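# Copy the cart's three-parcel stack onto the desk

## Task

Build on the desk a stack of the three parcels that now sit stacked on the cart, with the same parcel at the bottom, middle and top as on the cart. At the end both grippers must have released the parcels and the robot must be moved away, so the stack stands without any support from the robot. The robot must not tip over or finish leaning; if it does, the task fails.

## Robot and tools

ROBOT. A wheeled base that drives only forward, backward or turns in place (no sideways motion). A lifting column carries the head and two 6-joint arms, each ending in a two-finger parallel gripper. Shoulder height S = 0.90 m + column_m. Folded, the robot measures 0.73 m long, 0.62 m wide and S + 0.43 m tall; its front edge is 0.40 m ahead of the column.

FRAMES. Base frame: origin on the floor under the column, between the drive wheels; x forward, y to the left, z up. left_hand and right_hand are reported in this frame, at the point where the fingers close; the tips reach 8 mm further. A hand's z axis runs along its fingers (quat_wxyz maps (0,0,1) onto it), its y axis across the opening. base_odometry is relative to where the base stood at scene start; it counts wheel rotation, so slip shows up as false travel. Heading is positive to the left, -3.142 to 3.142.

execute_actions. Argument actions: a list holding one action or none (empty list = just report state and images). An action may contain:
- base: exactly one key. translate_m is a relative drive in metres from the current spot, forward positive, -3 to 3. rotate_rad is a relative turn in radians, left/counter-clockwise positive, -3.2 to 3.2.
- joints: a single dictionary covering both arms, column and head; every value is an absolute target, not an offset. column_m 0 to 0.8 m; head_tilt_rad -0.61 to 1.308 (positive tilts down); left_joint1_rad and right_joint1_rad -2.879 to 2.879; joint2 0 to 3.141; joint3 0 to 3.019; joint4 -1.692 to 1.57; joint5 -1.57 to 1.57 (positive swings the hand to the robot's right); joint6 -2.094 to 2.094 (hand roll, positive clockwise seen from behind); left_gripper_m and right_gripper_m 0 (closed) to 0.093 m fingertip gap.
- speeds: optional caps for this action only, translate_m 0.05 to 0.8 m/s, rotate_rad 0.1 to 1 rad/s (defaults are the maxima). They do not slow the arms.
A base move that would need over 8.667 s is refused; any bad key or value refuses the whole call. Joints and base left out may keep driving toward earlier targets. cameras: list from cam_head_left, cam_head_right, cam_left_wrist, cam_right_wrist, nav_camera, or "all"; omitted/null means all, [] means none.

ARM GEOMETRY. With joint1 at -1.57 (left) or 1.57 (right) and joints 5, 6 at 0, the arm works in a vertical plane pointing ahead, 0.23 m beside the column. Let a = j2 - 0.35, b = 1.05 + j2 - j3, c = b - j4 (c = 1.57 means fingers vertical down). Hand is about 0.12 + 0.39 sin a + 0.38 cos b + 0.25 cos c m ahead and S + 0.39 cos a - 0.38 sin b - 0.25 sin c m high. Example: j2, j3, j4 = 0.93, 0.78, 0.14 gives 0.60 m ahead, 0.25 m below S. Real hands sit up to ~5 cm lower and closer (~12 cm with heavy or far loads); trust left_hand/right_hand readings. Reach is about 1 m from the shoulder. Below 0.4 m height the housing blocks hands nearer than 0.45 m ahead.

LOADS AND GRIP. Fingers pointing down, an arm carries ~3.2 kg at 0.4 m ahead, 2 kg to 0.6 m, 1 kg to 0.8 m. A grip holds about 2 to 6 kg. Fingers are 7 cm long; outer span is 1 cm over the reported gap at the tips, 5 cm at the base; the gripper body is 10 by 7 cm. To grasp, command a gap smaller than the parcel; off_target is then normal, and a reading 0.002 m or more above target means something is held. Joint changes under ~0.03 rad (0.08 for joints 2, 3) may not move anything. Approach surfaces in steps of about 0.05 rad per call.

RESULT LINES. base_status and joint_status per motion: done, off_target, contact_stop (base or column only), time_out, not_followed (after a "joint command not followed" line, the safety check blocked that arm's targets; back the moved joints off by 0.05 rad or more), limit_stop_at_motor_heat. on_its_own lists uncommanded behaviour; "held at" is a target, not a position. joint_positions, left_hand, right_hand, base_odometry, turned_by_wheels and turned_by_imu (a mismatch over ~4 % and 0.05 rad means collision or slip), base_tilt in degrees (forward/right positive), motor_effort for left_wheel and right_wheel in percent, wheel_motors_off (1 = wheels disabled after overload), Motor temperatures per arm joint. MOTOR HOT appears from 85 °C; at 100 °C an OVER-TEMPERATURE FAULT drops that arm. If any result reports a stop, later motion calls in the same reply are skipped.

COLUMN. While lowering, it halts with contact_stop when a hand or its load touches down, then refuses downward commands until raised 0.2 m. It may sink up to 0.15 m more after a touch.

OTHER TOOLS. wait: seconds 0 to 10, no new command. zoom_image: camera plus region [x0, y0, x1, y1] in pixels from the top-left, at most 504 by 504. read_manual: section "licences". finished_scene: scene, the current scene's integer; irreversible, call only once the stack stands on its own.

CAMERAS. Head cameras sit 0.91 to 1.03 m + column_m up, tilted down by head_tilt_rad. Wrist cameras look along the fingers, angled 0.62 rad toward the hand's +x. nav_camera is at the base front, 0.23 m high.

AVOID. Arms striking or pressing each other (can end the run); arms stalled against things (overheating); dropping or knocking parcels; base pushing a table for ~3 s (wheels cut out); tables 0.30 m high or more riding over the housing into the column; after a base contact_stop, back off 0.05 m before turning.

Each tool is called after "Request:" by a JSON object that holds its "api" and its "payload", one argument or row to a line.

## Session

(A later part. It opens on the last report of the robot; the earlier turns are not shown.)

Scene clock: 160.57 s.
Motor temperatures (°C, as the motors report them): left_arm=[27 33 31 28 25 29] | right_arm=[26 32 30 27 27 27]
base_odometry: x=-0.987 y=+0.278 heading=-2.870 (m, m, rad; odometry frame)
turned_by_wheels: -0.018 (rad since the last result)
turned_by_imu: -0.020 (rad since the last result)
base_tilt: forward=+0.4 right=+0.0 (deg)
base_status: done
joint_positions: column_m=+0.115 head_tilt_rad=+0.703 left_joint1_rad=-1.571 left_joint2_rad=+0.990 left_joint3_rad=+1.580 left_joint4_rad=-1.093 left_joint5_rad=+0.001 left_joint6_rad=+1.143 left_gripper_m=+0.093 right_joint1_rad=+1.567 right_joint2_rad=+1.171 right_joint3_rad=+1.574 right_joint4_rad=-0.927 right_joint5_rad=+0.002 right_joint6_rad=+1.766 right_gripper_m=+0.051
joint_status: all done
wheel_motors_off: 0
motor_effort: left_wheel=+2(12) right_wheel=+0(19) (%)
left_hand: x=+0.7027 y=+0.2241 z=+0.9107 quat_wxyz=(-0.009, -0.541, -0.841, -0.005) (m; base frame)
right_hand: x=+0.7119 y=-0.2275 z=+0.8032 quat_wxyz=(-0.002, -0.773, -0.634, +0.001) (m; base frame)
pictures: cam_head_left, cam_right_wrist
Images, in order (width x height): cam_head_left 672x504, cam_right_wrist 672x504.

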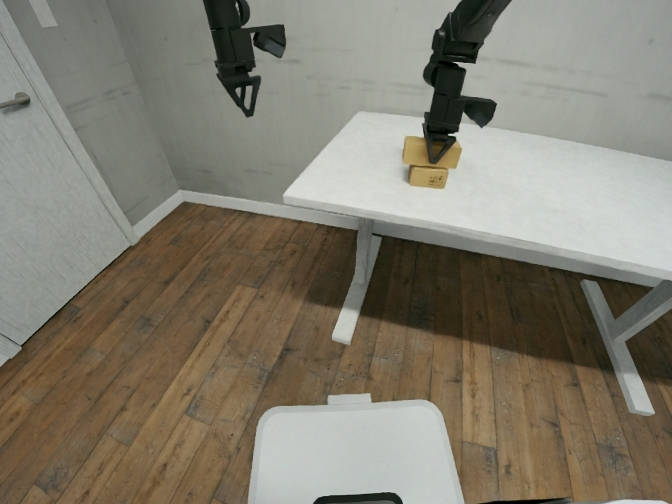

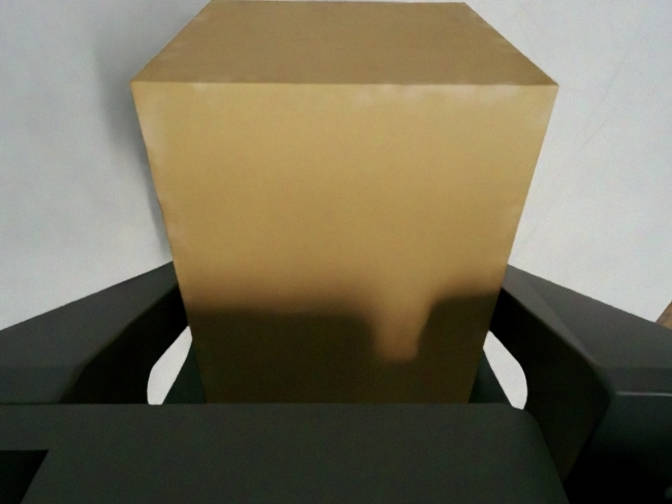

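Request:
{"api": "execute_actions", "payload": {
  "actions": [
    {"joints":{"column_m":0.109}}
  ],
  "cameras": []
}}

Request:
{"api": "execute_actions", "payload": {
  "actions": [
    {"joints":{"right_gripper_m":0.093}}
  ],
  "cameras": []
}}

Request:
{"api": "execute_actions", "payload": {
  "actions": [
    {"joints":{"column_m":0.18}}
  ],
  "cameras": ["cam_right_wrist"]
}}

Request:
{"api": "execute_actions", "payload": {
  "actions": [
    {"base":{"rotate_rad":2.314},"joints":{"right_joint6_rad":0.78}}
  ],
  "cameras": []
}}

Request:
{"api": "execute_actions", "payload": {
  "actions": [
    {"base":{"translate_m":1.53}}
  ],
  "cameras": ["cam_head_left","cam_right_wrist"]
}}

Scene clock: 173.17 s.
Motor temperatures (°C, as the motors report them): left_arm=[27 33 32 28 25 29] | right_arm=[26 32 30 27 27 27]
base_odometry: x=-0.987 y=+0.278 heading=-2.870 (m, m, rad; odometry frame)
turned_by_wheels: +0.000 (rad since the last result)
turned_by_imu: -0.001 (rad since the last result)
base_tilt: forward=+0.5 right=+0.0 (deg)
base_status: not commanded
joint_positions: column_m=+0.109 head_tilt_rad=+0.703 left_joint1_rad=-1.571 left_joint2_rad=+0.990 left_joint3_rad=+1.580 left_joint4_rad=-1.093 left_joint5_rad=+0.001 left_joint6_rad=+1.143 left_gripper_m=+0.093 right_joint1_rad=+1.567 right_joint2_rad=+1.171 right_joint3_rad=+1.574 right_joint4_rad=-0.927 right_joint5_rad=+0.002 right_joint6_rad=+1.766 right_gripper_m=+0.051
joint_status: all done
wheel_motors_off: 0
motor_effort: left_wheel=+2(2) right_wheel=+0(1) (%)
left_hand: x=+0.7027 y=+0.2241 z=+0.9048 quat_wxyz=(-0.009, -0.541, -0.841, -0.005) (m; base frame)
right_hand: x=+0.7118 y=-0.2275 z=+0.7970 quat_wxyz=(-0.002, -0.773, -0.634, +0.002) (m; base frame)
pictures: none
No camera images: the call's "cameras" was empty. Leave "cameras" out to get every camera's image.

Scene clock: 173.80 s.
Motor temperatures (°C, as the motors report them): left_arm=[27 33 32 28 25 29] | right_arm=[26 32 30 27 27 27]
base_odometry: x=-0.987 y=+0.278 heading=-2.870 (m, m, rad; odometry frame)
turned_by_wheels: +0.000 (rad since the last result)
turned_by_imu: +0.000 (rad since the last result)
base_tilt: forward=+0.5 right=+0.1 (deg)
base_status: not commanded
joint_positions: column_m=+0.109 head_tilt_rad=+0.703 left_joint1_rad=-1.571 left_joint2_rad=+0.990 left_joint3_rad=+1.580 left_joint4_rad=-1.093 left_joint5_rad=+0.001 left_joint6_rad=+1.143 left_gripper_m=+0.093 right_joint1_rad=+1.567 right_joint2_rad=+1.171 right_joint3_rad=+1.574 right_joint4_rad=-0.927 right_joint5_rad=+0.002 right_joint6_rad=+1.766 right_gripper_m=+0.093
joint_status: all done
wheel_motors_off: 0
motor_effort: left_wheel=+2(2) right_wheel=+0(0) (%)
left_hand: x=+0.7027 y=+0.2241 z=+0.9048 quat_wxyz=(-0.009, -0.541, -0.841, -0.005) (m; base frame)
right_hand: x=+0.7118 y=-0.2275 z=+0.7970 quat_wxyz=(-0.002, -0.773, -0.634, +0.002) (m; base frame)
pictures: none
No camera images: the call's "cameras" was empty. Leave "cameras" out to get every camera's image.

Scene clock: 175.33 s.
Motor temperatures (°C, as the motors report them): left_arm=[27 33 32 28 25 29] | right_arm=[26 32 30 27 27 27]
base_odometry: x=-0.987 y=+0.278 heading=-2.870 (m, m, rad; odometry frame)
turned_by_wheels: +0.000 (rad since the last result)
turned_by_imu: -0.001 (rad since the last result)
base_tilt: forward=+0.4 right=+0.0 (deg)
base_status: not commanded
joint_positions: column_m=+0.180 head_tilt_rad=+0.703 left_joint1_rad=-1.571 left_joint2_rad=+0.990 left_joint3_rad=+1.580 left_joint4_rad=-1.093 left_joint5_rad=+0.001 left_joint6_rad=+1.143 left_gripper_m=+0.093 right_joint1_rad=+1.567 right_joint2_rad=+1.171 right_joint3_rad=+1.574 right_joint4_rad=-0.927 right_joint5_rad=+0.002 right_joint6_rad=+1.766 right_gripper_m=+0.093
joint_status: all done
wheel_motors_off: 0
motor_effort: left_wheel=+3(3) right_wheel=+0(0) (%)
left_hand: x=+0.7027 y=+0.2241 z=+0.9756 quat_wxyz=(-0.009, -0.541, -0.841, -0.005) (m; base frame)
right_hand: x=+0.7118 y=-0.2275 z=+0.8679 quat_wxyz=(-0.002, -0.773, -0.634, +0.002) (m; base frame)
pictures: cam_right_wrist
Images, in order (width x height): cam_right_wrist 672x504.

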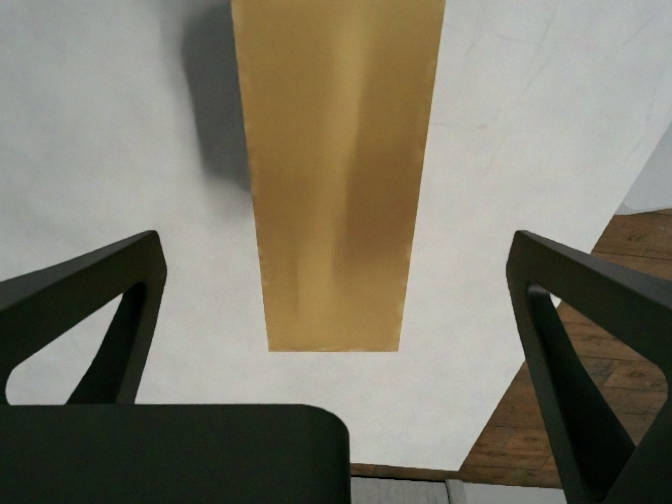

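Scene clock: 179.23 s.
Motor temperatures (°C, as the motors report them): left_arm=[27 33 32 28 25 29] | right_arm=[26 32 30 27 27 27]
base_odometry: x=-0.987 y=+0.278 heading=-0.557 (m, m, rad; odometry frame)
turned_by_wheels: +2.313 (rad since the last result)
turned_by_imu: +2.311 (rad since the last result)
base_tilt: forward=+0.5 right=+0.0 (deg)
base_status: done
joint_positions: column_m=+0.180 head_tilt_rad=+0.703 left_joint1_rad=-1.571 left_joint2_rad=+0.990 left_joint3_rad=+1.580 left_joint4_rad=-1.093 left_joint5_rad=+0.001 left_joint6_rad=+1.143 left_gripper_m=+0.093 right_joint1_rad=+1.567 right_joint2_rad=+1.171 right_joint3_rad=+1.574 right_joint4_rad=-0.927 right_joint5_rad=+0.002 right_joint6_rad=+0.796 right_gripper_m=+0.093
joint_status: all done
wheel_motors_off: 0
motor_effort: left_wheel=-7(30) right_wheel=+7(28) (%)
left_hand: x=+0.7027 y=+0.2241 z=+0.9756 quat_wxyz=(-0.009, -0.541, -0.841, -0.005) (m; base frame)
right_hand: x=+0.7118 y=-0.2275 z=+0.8679 quat_wxyz=(-0.001, -0.388, -0.922, +0.002) (m; base frame)
pictures: none
No camera images: the call's "cameras" was empty. Leave "cameras" out to get every camera's image.

Scene clock: 183.17 s.
Motor temperatures (°C, as the motors report them): left_arm=[27 33 32 28 25 29] | right_arm=[26 32 30 27 27 27]
base_odometry: x=+0.312 y=-0.530 heading=-0.556 (m, m, rad; odometry frame)
turned_by_wheels: +0.001 (rad since the last result)
turned_by_imu: +0.003 (rad since the last result)
base_tilt: forward=+0.4 right=+0.0 (deg)
base_status: done
joint_positions: column_m=+0.180 head_tilt_rad=+0.703 left_joint1_rad=-1.571 left_joint2_rad=+0.990 left_joint3_rad=+1.580 left_joint4_rad=-1.094 left_joint5_rad=+0.001 left_joint6_rad=+1.143 left_gripper_m=+0.093 right_joint1_rad=+1.567 right_joint2_rad=+1.171 right_joint3_rad=+1.574 right_joint4_rad=-0.927 right_joint5_rad=+0.002 right_joint6_rad=+0.796 right_gripper_m=+0.093
joint_status: not commanded
wheel_motors_off: 0
motor_effort: left_wheel=+0(60) right_wheel=+0(60) (%)
left_hand: x=+0.7022 y=+0.2241 z=+0.9755 quat_wxyz=(-0.009, -0.541, -0.841, -0.004) (m; base frame)
right_hand: x=+0.7117 y=-0.2275 z=+0.8679 quat_wxyz=(-0.001, -0.388, -0.922, +0.002) (m; base frame)
pictures: cam_head_left, cam_right_wrist
Images, in order (width x height): cam_head_left 672x504, cam_right_wrist 672x504.

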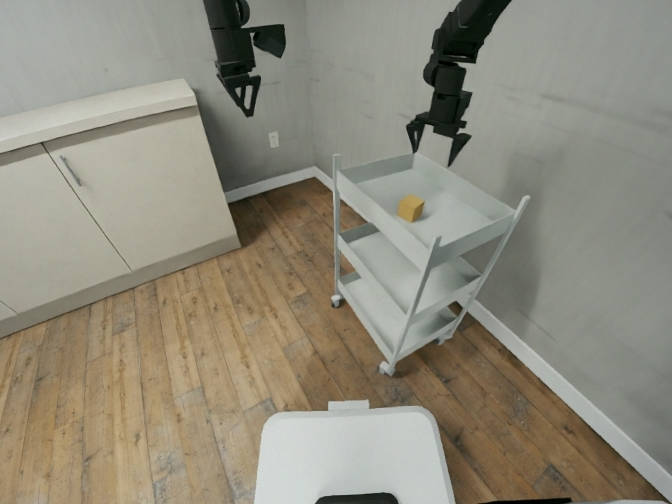

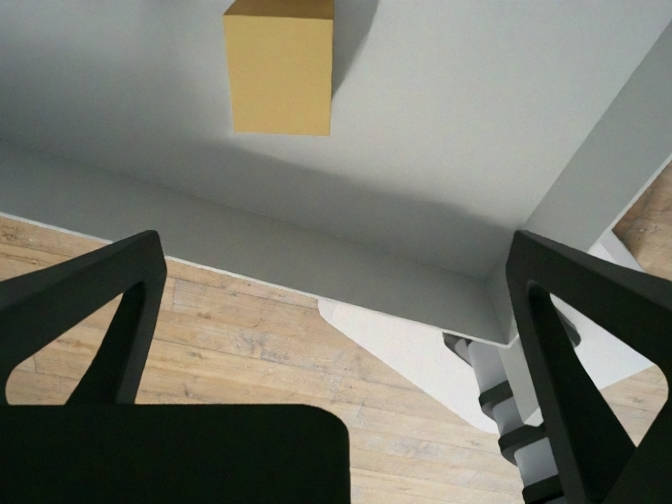

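Request:
{"api": "execute_actions", "payload": {
  "actions": [
    {"base":{"translate_m":0.024},"joints":{"column_m":0.12}}
  ],
  "cameras": []
}}

Request:
{"api": "execute_actions", "payload": {
  "actions": [
    {"base":{"rotate_rad":0.018},"joints":{"column_m":0.06}}
  ],
  "cameras": ["cam_right_wrist"]
}}

Scene clock: 188.63 s.
Motor temperatures (°C, as the motors report them): left_arm=[27 33 32 28 25 29] | right_arm=[26 32 30 27 27 27]
base_odometry: x=+0.333 y=-0.542 heading=-0.555 (m, m, rad; odometry frame)
turned_by_wheels: +0.000 (rad since the last result)
turned_by_imu: -0.001 (rad since the last result)
base_tilt: forward=+0.5 right=+0.0 (deg)
base_status: done
joint_positions: column_m=+0.120 head_tilt_rad=+0.703 left_joint1_rad=-1.571 left_joint2_rad=+0.990 left_joint3_rad=+1.578 left_joint4_rad=-1.096 left_joint5_rad=+0.001 left_joint6_rad=+1.143 left_gripper_m=+0.093 right_joint1_rad=+1.567 right_joint2_rad=+1.171 right_joint3_rad=+1.574 right_joint4_rad=-0.928 right_joint5_rad=+0.002 right_joint6_rad=+0.796 right_gripper_m=+0.093
joint_status: all done
wheel_motors_off: 0
motor_effort: left_wheel=+1(31) right_wheel=-2(31) (%)
left_hand: x=+0.7011 y=+0.2241 z=+0.9150 quat_wxyz=(-0.007, -0.541, -0.841, -0.004) (m; base frame)
right_hand: x=+0.7116 y=-0.2275 z=+0.8083 quat_wxyz=(+0.000, -0.388, -0.922, +0.002) (m; base frame)
pictures: none
No camera images: the call's "cameras" was empty. Leave "cameras" out to get every camera's image.

Scene clock: 190.00 s.
Motor temperatures (°C, as the motors report them): left_arm=[27 33 32 28 25 29] | right_arm=[26 32 30 27 27 27]
base_odometry: x=+0.333 y=-0.543 heading=-0.540 (m, m, rad; odometry frame)
turned_by_wheels: +0.015 (rad since the last result)
turned_by_imu: +0.014 (rad since the last result)
base_tilt: forward=+0.5 right=+0.0 (deg)
base_status: done
joint_positions: column_m=+0.060 head_tilt_rad=+0.703 left_joint1_rad=-1.571 left_joint2_rad=+0.990 left_joint3_rad=+1.578 left_joint4_rad=-1.096 left_joint5_rad=+0.001 left_joint6_rad=+1.143 left_gripper_m=+0.093 right_joint1_rad=+1.568 right_joint2_rad=+1.171 right_joint3_rad=+1.574 right_joint4_rad=-0.928 right_joint5_rad=+0.001 right_joint6_rad=+0.796 right_gripper_m=+0.093
joint_status: all done
wheel_motors_off: 0
motor_effort: left_wheel=-1(56) right_wheel=+3(61) (%)
left_hand: x=+0.7011 y=+0.2243 z=+0.8550 quat_wxyz=(-0.007, -0.541, -0.841, -0.004) (m; base frame)
right_hand: x=+0.7116 y=-0.2268 z=+0.7483 quat_wxyz=(+0.000, -0.388, -0.922, +0.002) (m; base frame)
pictures: cam_right_wrist
Images, in order (width x height): cam_right_wrist 672x504.

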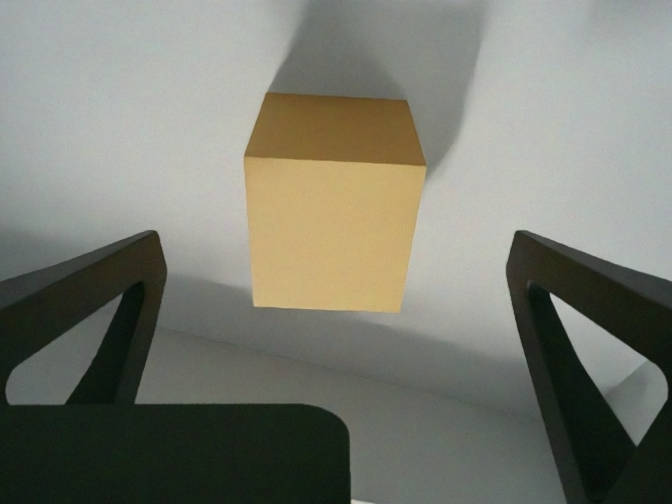

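Request:
{"api": "execute_actions", "payload": {
  "actions": [
    {"joints":{"column_m":0.005}}
  ],
  "cameras": []
}}

Request:
{"api": "execute_actions", "payload": {
  "actions": [
    {"joints":{"right_gripper_m":0.03}}
  ],
  "cameras": []
}}

Request:
{"api": "execute_actions", "payload": {
  "actions": [
    {"joints":{"column_m":0.03}}
  ],
  "cameras": []
}}

Request:
{"api": "execute_actions", "payload": {
  "actions": [
    {"base":{"rotate_rad":-0.017},"joints":{"column_m":0.13}}
  ],
  "cameras": []
}}

Request:
{"api": "execute_actions", "payload": {
  "actions": [
    {"base":{"translate_m":-1.554},"joints":{"column_m":0.2,"right_joint6_rad":1.78}}
  ],
  "cameras": []
}}

Request:
{"api": "execute_actions", "payload": {
  "actions": [
    {"base":{"rotate_rad":-2.325}}
  ],
  "cameras": ["cam_head_left","cam_right_wrist"]
}}

Request:
{"api": "zoom_image", "payload": {
  "camera": "cam_head_left",
  "region": [360,110,520,230]
}}

Scene clock: 200.87 s.
Motor temperatures (°C, as the motors report them): left_arm=[27 34 33 28 25 29] | right_arm=[26 33 30 27 27 27]
base_odometry: x=+0.333 y=-0.543 heading=-0.540 (m, m, rad; odometry frame)
turned_by_wheels: +0.000 (rad since the last result)
turned_by_imu: -0.002 (rad since the last result)
base_tilt: forward=+0.4 right=+0.0 (deg)
base_status: not commanded
joint_positions: column_m=+0.005 head_tilt_rad=+0.703 left_joint1_rad=-1.571 left_joint2_rad=+0.990 left_joint3_rad=+1.578 left_joint4_rad=-1.096 left_joint5_rad=+0.001 left_joint6_rad=+1.143 left_gripper_m=+0.093 right_joint1_rad=+1.568 right_joint2_rad=+1.171 right_joint3_rad=+1.574 right_joint4_rad=-0.928 right_joint5_rad=+0.001 right_joint6_rad=+0.796 right_gripper_m=+0.093
joint_status: all done
wheel_motors_off: 0
motor_effort: left_wheel=-2(2) right_wheel=+3(3) (%)
left_hand: x=+0.7011 y=+0.2243 z=+0.8000 quat_wxyz=(-0.007, -0.541, -0.841, -0.004) (m; base frame)
right_hand: x=+0.7116 y=-0.2268 z=+0.6933 quat_wxyz=(+0.000, -0.388, -0.922, +0.002) (m; base frame)
pictures: none
No camera images: the call's "cameras" was empty. Leave "cameras" out to get every camera's image.

Scene clock: 201.50 s.
Motor temperatures (°C, as the motors report them): left_arm=[27 34 33 28 25 29] | right_arm=[26 33 30 27 27 27]
base_odometry: x=+0.333 y=-0.543 heading=-0.540 (m, m, rad; odometry frame)
turned_by_wheels: +0.000 (rad since the last result)
turned_by_imu: +0.000 (rad since the last result)
base_tilt: forward=+0.5 right=+0.0 (deg)
base_status: not commanded
joint_positions: column_m=+0.005 head_tilt_rad=+0.703 left_joint1_rad=-1.571 left_joint2_rad=+0.990 left_joint3_rad=+1.578 left_joint4_rad=-1.096 left_joint5_rad=+0.001 left_joint6_rad=+1.143 left_gripper_m=+0.093 right_joint1_rad=+1.568 right_joint2_rad=+1.171 right_joint3_rad=+1.574 right_joint4_rad=-0.928 right_joint5_rad=+0.001 right_joint6_rad=+0.796 right_gripper_m=+0.049
joint_status: right_gripper_m off_target (ended at +0.049, target +0.030)
wheel_motors_off: 0
motor_effort: left_wheel=-2(2) right_wheel=+3(3) (%)
left_hand: x=+0.7011 y=+0.2243 z=+0.8000 quat_wxyz=(-0.007, -0.541, -0.841, -0.004) (m; base frame)
right_hand: x=+0.7116 y=-0.2268 z=+0.6933 quat_wxyz=(+0.000, -0.388, -0.922, +0.002) (m; base frame)
pictures: none
No camera images: the call's "cameras" was empty. Leave "cameras" out to get every camera's image.

Scene clock: 202.43 s.
Motor temperatures (°C, as the motors report them): left_arm=[27 34 33 28 25 29] | right_arm=[26 33 30 27 27 27]
base_odometry: x=+0.333 y=-0.543 heading=-0.540 (m, m, rad; odometry frame)
turned_by_wheels: +0.000 (rad since the last result)
turned_by_imu: +0.000 (rad since the last result)
base_tilt: forward=+0.5 right=-0.1 (deg)
base_status: not commanded
joint_positions: column_m=+0.030 head_tilt_rad=+0.703 left_joint1_rad=-1.571 left_joint2_rad=+0.990 left_joint3_rad=+1.578 left_joint4_rad=-1.096 left_joint5_rad=+0.001 left_joint6_rad=+1.143 left_gripper_m=+0.093 right_joint1_rad=+1.568 right_joint2_rad=+1.171 right_joint3_rad=+1.574 right_joint4_rad=-0.928 right_joint5_rad=+0.001 right_joint6_rad=+0.796 right_gripper_m=+0.049
joint_status: all done
wheel_motors_off: 0
motor_effort: left_wheel=-2(2) right_wheel=+4(4) (%)
left_hand: x=+0.7011 y=+0.2243 z=+0.8248 quat_wxyz=(-0.007, -0.541, -0.841, -0.004) (m; base frame)
right_hand: x=+0.7116 y=-0.2268 z=+0.7181 quat_wxyz=(+0.000, -0.388, -0.922, +0.002) (m; base frame)
pictures: none
No camera images: the call's "cameras" was empty. Leave "cameras" out to get every camera's image.

Scene clock: 204.33 s.
Motor temperatures (°C, as the motors report them): left_arm=[27 34 33 28 25 29] | right_arm=[26 33 30 27 27 27]
base_odometry: x=+0.333 y=-0.543 heading=-0.555 (m, m, rad; odometry frame)
turned_by_wheels: -0.015 (rad since the last result)
turned_by_imu: -0.016 (rad since the last result)
base_tilt: forward=+0.5 right=+0.0 (deg)
base_status: done
joint_positions: column_m=+0.130 head_tilt_rad=+0.703 left_joint1_rad=-1.571 left_joint2_rad=+0.990 left_joint3_rad=+1.578 left_joint4_rad=-1.096 left_joint5_rad=+0.001 left_joint6_rad=+1.143 left_gripper_m=+0.093 right_joint1_rad=+1.568 right_joint2_rad=+1.171 right_joint3_rad=+1.574 right_joint4_rad=-0.928 right_joint5_rad=+0.001 right_joint6_rad=+0.796 right_gripper_m=+0.049
joint_status: all done
wheel_motors_off: 0
motor_effort: left_wheel=+2(48) right_wheel=-2(46) (%)
left_hand: x=+0.7011 y=+0.2241 z=+0.9248 quat_wxyz=(-0.007, -0.541, -0.841, -0.004) (m; base frame)
right_hand: x=+0.7116 y=-0.2272 z=+0.8181 quat_wxyz=(+0.000, -0.388, -0.922, +0.002) (m; base frame)
pictures: none
No camera images: the call's "cameras" was empty. Leave "cameras" out to get every camera's image.

Scene clock: 208.30 s.
Motor temperatures (°C, as the motors report them): left_arm=[27 34 33 28 25 29] | right_arm=[26 33 30 27 27 27]
base_odometry: x=-0.989 y=+0.276 heading=-0.553 (m, m, rad; odometry frame)
turned_by_wheels: +0.002 (rad since the last result)
turned_by_imu: -0.003 (rad since the last result)
base_tilt: forward=+0.4 right=+0.0 (deg)
base_status: done
joint_positions: column_m=+0.200 head_tilt_rad=+0.704 left_joint1_rad=-1.571 left_joint2_rad=+0.990 left_joint3_rad=+1.577 left_joint4_rad=-1.096 left_joint5_rad=+0.001 left_joint6_rad=+1.143 left_gripper_m=+0.093 right_joint1_rad=+1.568 right_joint2_rad=+1.171 right_joint3_rad=+1.574 right_joint4_rad=-0.928 right_joint5_rad=+0.001 right_joint6_rad=+1.763 right_gripper_m=+0.049
joint_status: all done
wheel_motors_off: 0
motor_effort: left_wheel=+0(62) right_wheel=-1(62) (%)
left_hand: x=+0.7007 y=+0.2241 z=+0.9942 quat_wxyz=(-0.007, -0.541, -0.841, -0.003) (m; base frame)
right_hand: x=+0.7115 y=-0.2272 z=+0.8879 quat_wxyz=(-0.001, -0.772, -0.635, +0.002) (m; base frame)
pictures: none
No camera images: the call's "cameras" was empty. Leave "cameras" out to get every camera's image.

Scene clock: 212.33 s.
Motor temperatures (°C, as the motors report them): left_arm=[27 34 33 28 25 29] | right_arm=[26 33 30 27 27 27]
base_odometry: x=-0.989 y=+0.276 heading=-2.876 (m, m, rad; odometry frame)
turned_by_wheels: -2.323 (rad since the last result)
turned_by_imu: -2.320 (rad since the last result)
base_tilt: forward=+0.5 right=+0.0 (deg)
base_status: done
joint_positions: column_m=+0.200 head_tilt_rad=+0.704 left_joint1_rad=-1.571 left_joint2_rad=+0.990 left_joint3_rad=+1.577 left_joint4_rad=-1.096 left_joint5_rad=+0.001 left_joint6_rad=+1.143 left_gripper_m=+0.093 right_joint1_rad=+1.568 right_joint2_rad=+1.171 right_joint3_rad=+1.574 right_joint4_rad=-0.928 right_joint5_rad=+0.001 right_joint6_rad=+1.763 right_gripper_m=+0.049
joint_status: not commanded
wheel_motors_off: 0
motor_effort: left_wheel=+6(65) right_wheel=-7(54) (%)
left_hand: x=+0.7007 y=+0.2241 z=+0.9942 quat_wxyz=(-0.007, -0.541, -0.841, -0.003) (m; base frame)
right_hand: x=+0.7115 y=-0.2272 z=+0.8879 quat_wxyz=(-0.001, -0.772, -0.635, +0.002) (m; base frame)
pictures: cam_head_left, cam_right_wrist
Images, in order (width x height): cam_head_left 672x504, cam_right_wrist 672x504.

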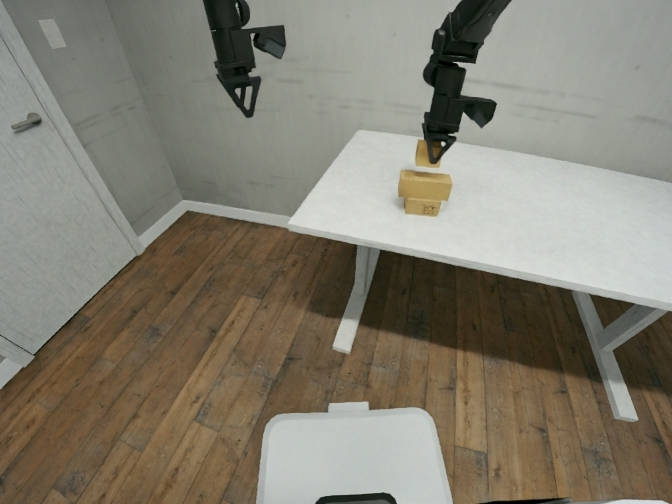

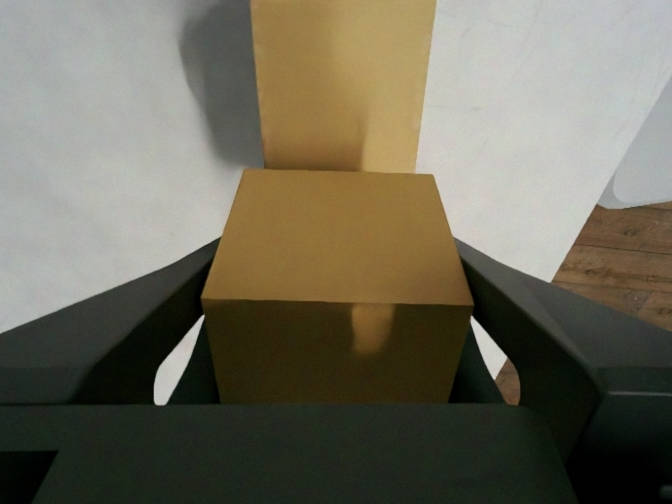

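Region (360, 110, 520, 230) of cam_head_left's 672x504 image, scaled by 3.150, with more detail than that image has; it fills the top 378 rows of this view, and the rest is white.

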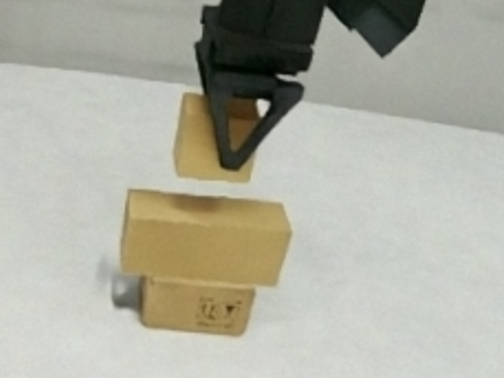

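Request:
{"api": "execute_actions", "payload": {
  "actions": [
    {"joints":{"column_m":0.164}}
  ],
  "cameras": ["cam_right_wrist"]
}}

Request:
{"api": "execute_actions", "payload": {
  "actions": [
    {"joints":{"right_gripper_m":0.093}}
  ],
  "cameras": ["cam_right_wrist"]
}}

Request:
{"api": "execute_actions", "payload": {
  "actions": [
    {"joints":{"column_m":0.23}}
  ],
  "cameras": []
}}

Request:
{"api": "execute_actions", "payload": {
  "actions": [
    {"base":{"translate_m":-0.4}}
  ],
  "cameras": ["cam_head_left"]
}}

Scene clock: 218.03 s.
Motor temperatures (°C, as the motors report them): left_arm=[27 34 33 28 25 29] | right_arm=[26 33 30 27 27 27]
base_odometry: x=-0.989 y=+0.276 heading=-2.876 (m, m, rad; odometry frame)
turned_by_wheels: +0.000 (rad since the last result)
turned_by_imu: -0.002 (rad since the last result)
base_tilt: forward=+0.4 right=-0.1 (deg)
base_status: not commanded
joint_positions: column_m=+0.164 head_tilt_rad=+0.704 left_joint1_rad=-1.571 left_joint2_rad=+0.990 left_joint3_rad=+1.577 left_joint4_rad=-1.096 left_joint5_rad=+0.001 left_joint6_rad=+1.143 left_gripper_m=+0.093 right_joint1_rad=+1.568 right_joint2_rad=+1.170 right_joint3_rad=+1.574 right_joint4_rad=-0.928 right_joint5_rad=+0.001 right_joint6_rad=+1.764 right_gripper_m=+0.049
joint_status: all done
wheel_motors_off: 0
motor_effort: left_wheel=+8(8) right_wheel=-10(9) (%)
left_hand: x=+0.7007 y=+0.2241 z=+0.9584 quat_wxyz=(-0.007, -0.541, -0.841, -0.003) (m; base frame)
right_hand: x=+0.7118 y=-0.2272 z=+0.8527 quat_wxyz=(-0.001, -0.772, -0.635, +0.001) (m; base frame)
pictures: cam_right_wrist
Images, in order (width x height): cam_right_wrist 672x504.

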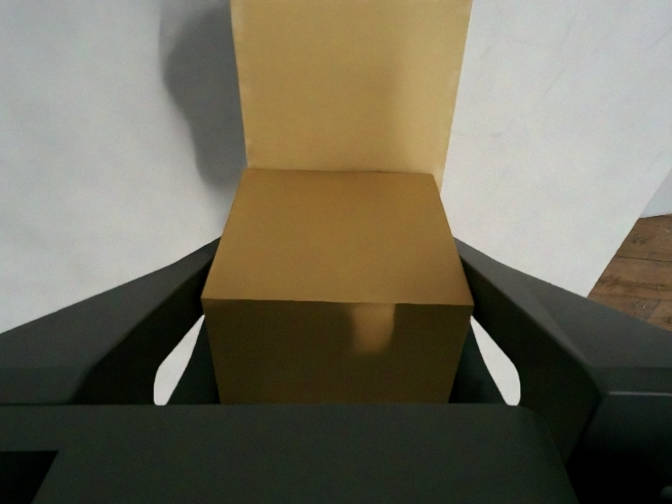

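Scene clock: 218.67 s.
Motor temperatures (°C, as the motors report them): left_arm=[27 34 33 28 25 29] | right_arm=[26 33 30 27 27 27]
base_odometry: x=-0.989 y=+0.276 heading=-2.876 (m, m, rad; odometry frame)
turned_by_wheels: +0.000 (rad since the last result)
turned_by_imu: +0.000 (rad since the last result)
base_tilt: forward=+0.5 right=-0.1 (deg)
base_status: not commanded
joint_positions: column_m=+0.164 head_tilt_rad=+0.704 left_joint1_rad=-1.571 left_joint2_rad=+0.990 left_joint3_rad=+1.577 left_joint4_rad=-1.096 left_joint5_rad=+0.001 left_joint6_rad=+1.143 left_gripper_m=+0.093 right_joint1_rad=+1.568 right_joint2_rad=+1.170 right_joint3_rad=+1.574 right_joint4_rad=-0.928 right_joint5_rad=+0.001 right_joint6_rad=+1.764 right_gripper_m=+0.093
joint_status: all done
wheel_motors_off: 0
motor_effort: left_wheel=+8(8) right_wheel=-10(10) (%)
left_hand: x=+0.7007 y=+0.2241 z=+0.9584 quat_wxyz=(-0.007, -0.541, -0.841, -0.003) (m; base frame)
right_hand: x=+0.7118 y=-0.2272 z=+0.8527 quat_wxyz=(-0.001, -0.772, -0.635, +0.001) (m; base frame)
pictures: cam_right_wrist
Images, in order (width x height): cam_right_wrist 672x504.

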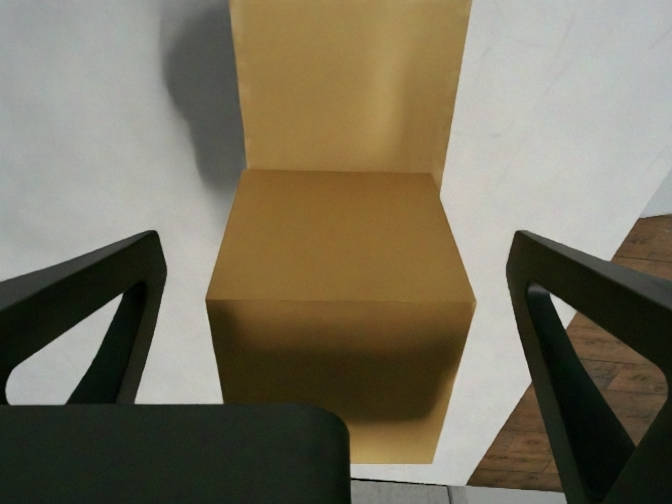

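Scene clock: 220.13 s.
Motor temperatures (°C, as the motors report them): left_arm=[27 34 33 28 25 29] | right_arm=[26 33 30 27 27 27]
base_odometry: x=-0.989 y=+0.276 heading=-2.876 (m, m, rad; odometry frame)
turned_by_wheels: +0.000 (rad since the last result)
turned_by_imu: -0.001 (rad since the last result)
base_tilt: forward=+0.5 right=-0.1 (deg)
base_status: not commanded
joint_positions: column_m=+0.230 head_tilt_rad=+0.704 left_joint1_rad=-1.571 left_joint2_rad=+0.990 left_joint3_rad=+1.577 left_joint4_rad=-1.096 left_joint5_rad=+0.001 left_joint6_rad=+1.143 left_gripper_m=+0.093 right_joint1_rad=+1.568 right_joint2_rad=+1.170 right_joint3_rad=+1.574 right_joint4_rad=-0.928 right_joint5_rad=+0.001 right_joint6_rad=+1.764 right_gripper_m=+0.093
joint_status: all done
wheel_motors_off: 0
motor_effort: left_wheel=+9(9) right_wheel=-10(10) (%)
left_hand: x=+0.7007 y=+0.2241 z=+1.0242 quat_wxyz=(-0.007, -0.541, -0.841, -0.003) (m; base frame)
right_hand: x=+0.7118 y=-0.2272 z=+0.9186 quat_wxyz=(-0.001, -0.772, -0.635, +0.001) (m; base frame)
pictures: none
No camera images: the call's "cameras" was empty. Leave "cameras" out to get every camera's image.

Scene clock: 222.47 s.
Motor temperatures (°C, as the motors report them): left_arm=[27 34 33 28 25 29] | right_arm=[26 33 30 27 27 27]
base_odometry: x=-0.603 y=+0.380 heading=-2.878 (m, m, rad; odometry frame)
turned_by_wheels: -0.002 (rad since the last result)
turned_by_imu: -0.004 (rad since the last result)
base_tilt: forward=+0.4 right=-0.1 (deg)
base_status: done
joint_positions: column_m=+0.230 head_tilt_rad=+0.704 left_joint1_rad=-1.571 left_joint2_rad=+0.990 left_joint3_rad=+1.575 left_joint4_rad=-1.097 left_joint5_rad=+0.001 left_joint6_rad=+1.143 left_gripper_m=+0.093 right_joint1_rad=+1.568 right_joint2_rad=+1.170 right_joint3_rad=+1.574 right_joint4_rad=-0.929 right_joint5_rad=+0.001 right_joint6_rad=+1.764 right_gripper_m=+0.093
joint_status: not commanded
wheel_motors_off: 0
motor_effort: left_wheel=-1(61) right_wheel=+1(62) (%)
left_hand: x=+0.6994 y=+0.2241 z=+1.0235 quat_wxyz=(-0.005, -0.541, -0.841, -0.002) (m; base frame)
right_hand: x=+0.7113 y=-0.2272 z=+0.9184 quat_wxyz=(-0.001, -0.773, -0.635, +0.002) (m; base frame)
pictures: cam_head_left
Images, in order (width x height): cam_head_left 672x504.

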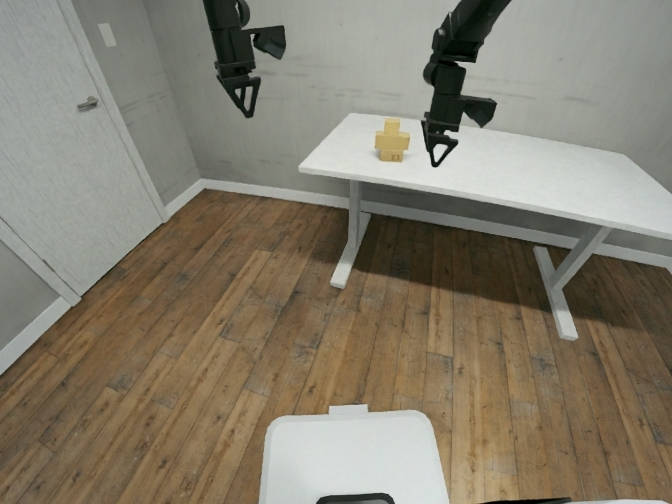

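Request:
{"api": "finished_scene", "payload": {
  "scene": 1
}}

The scene is finished: the task was done.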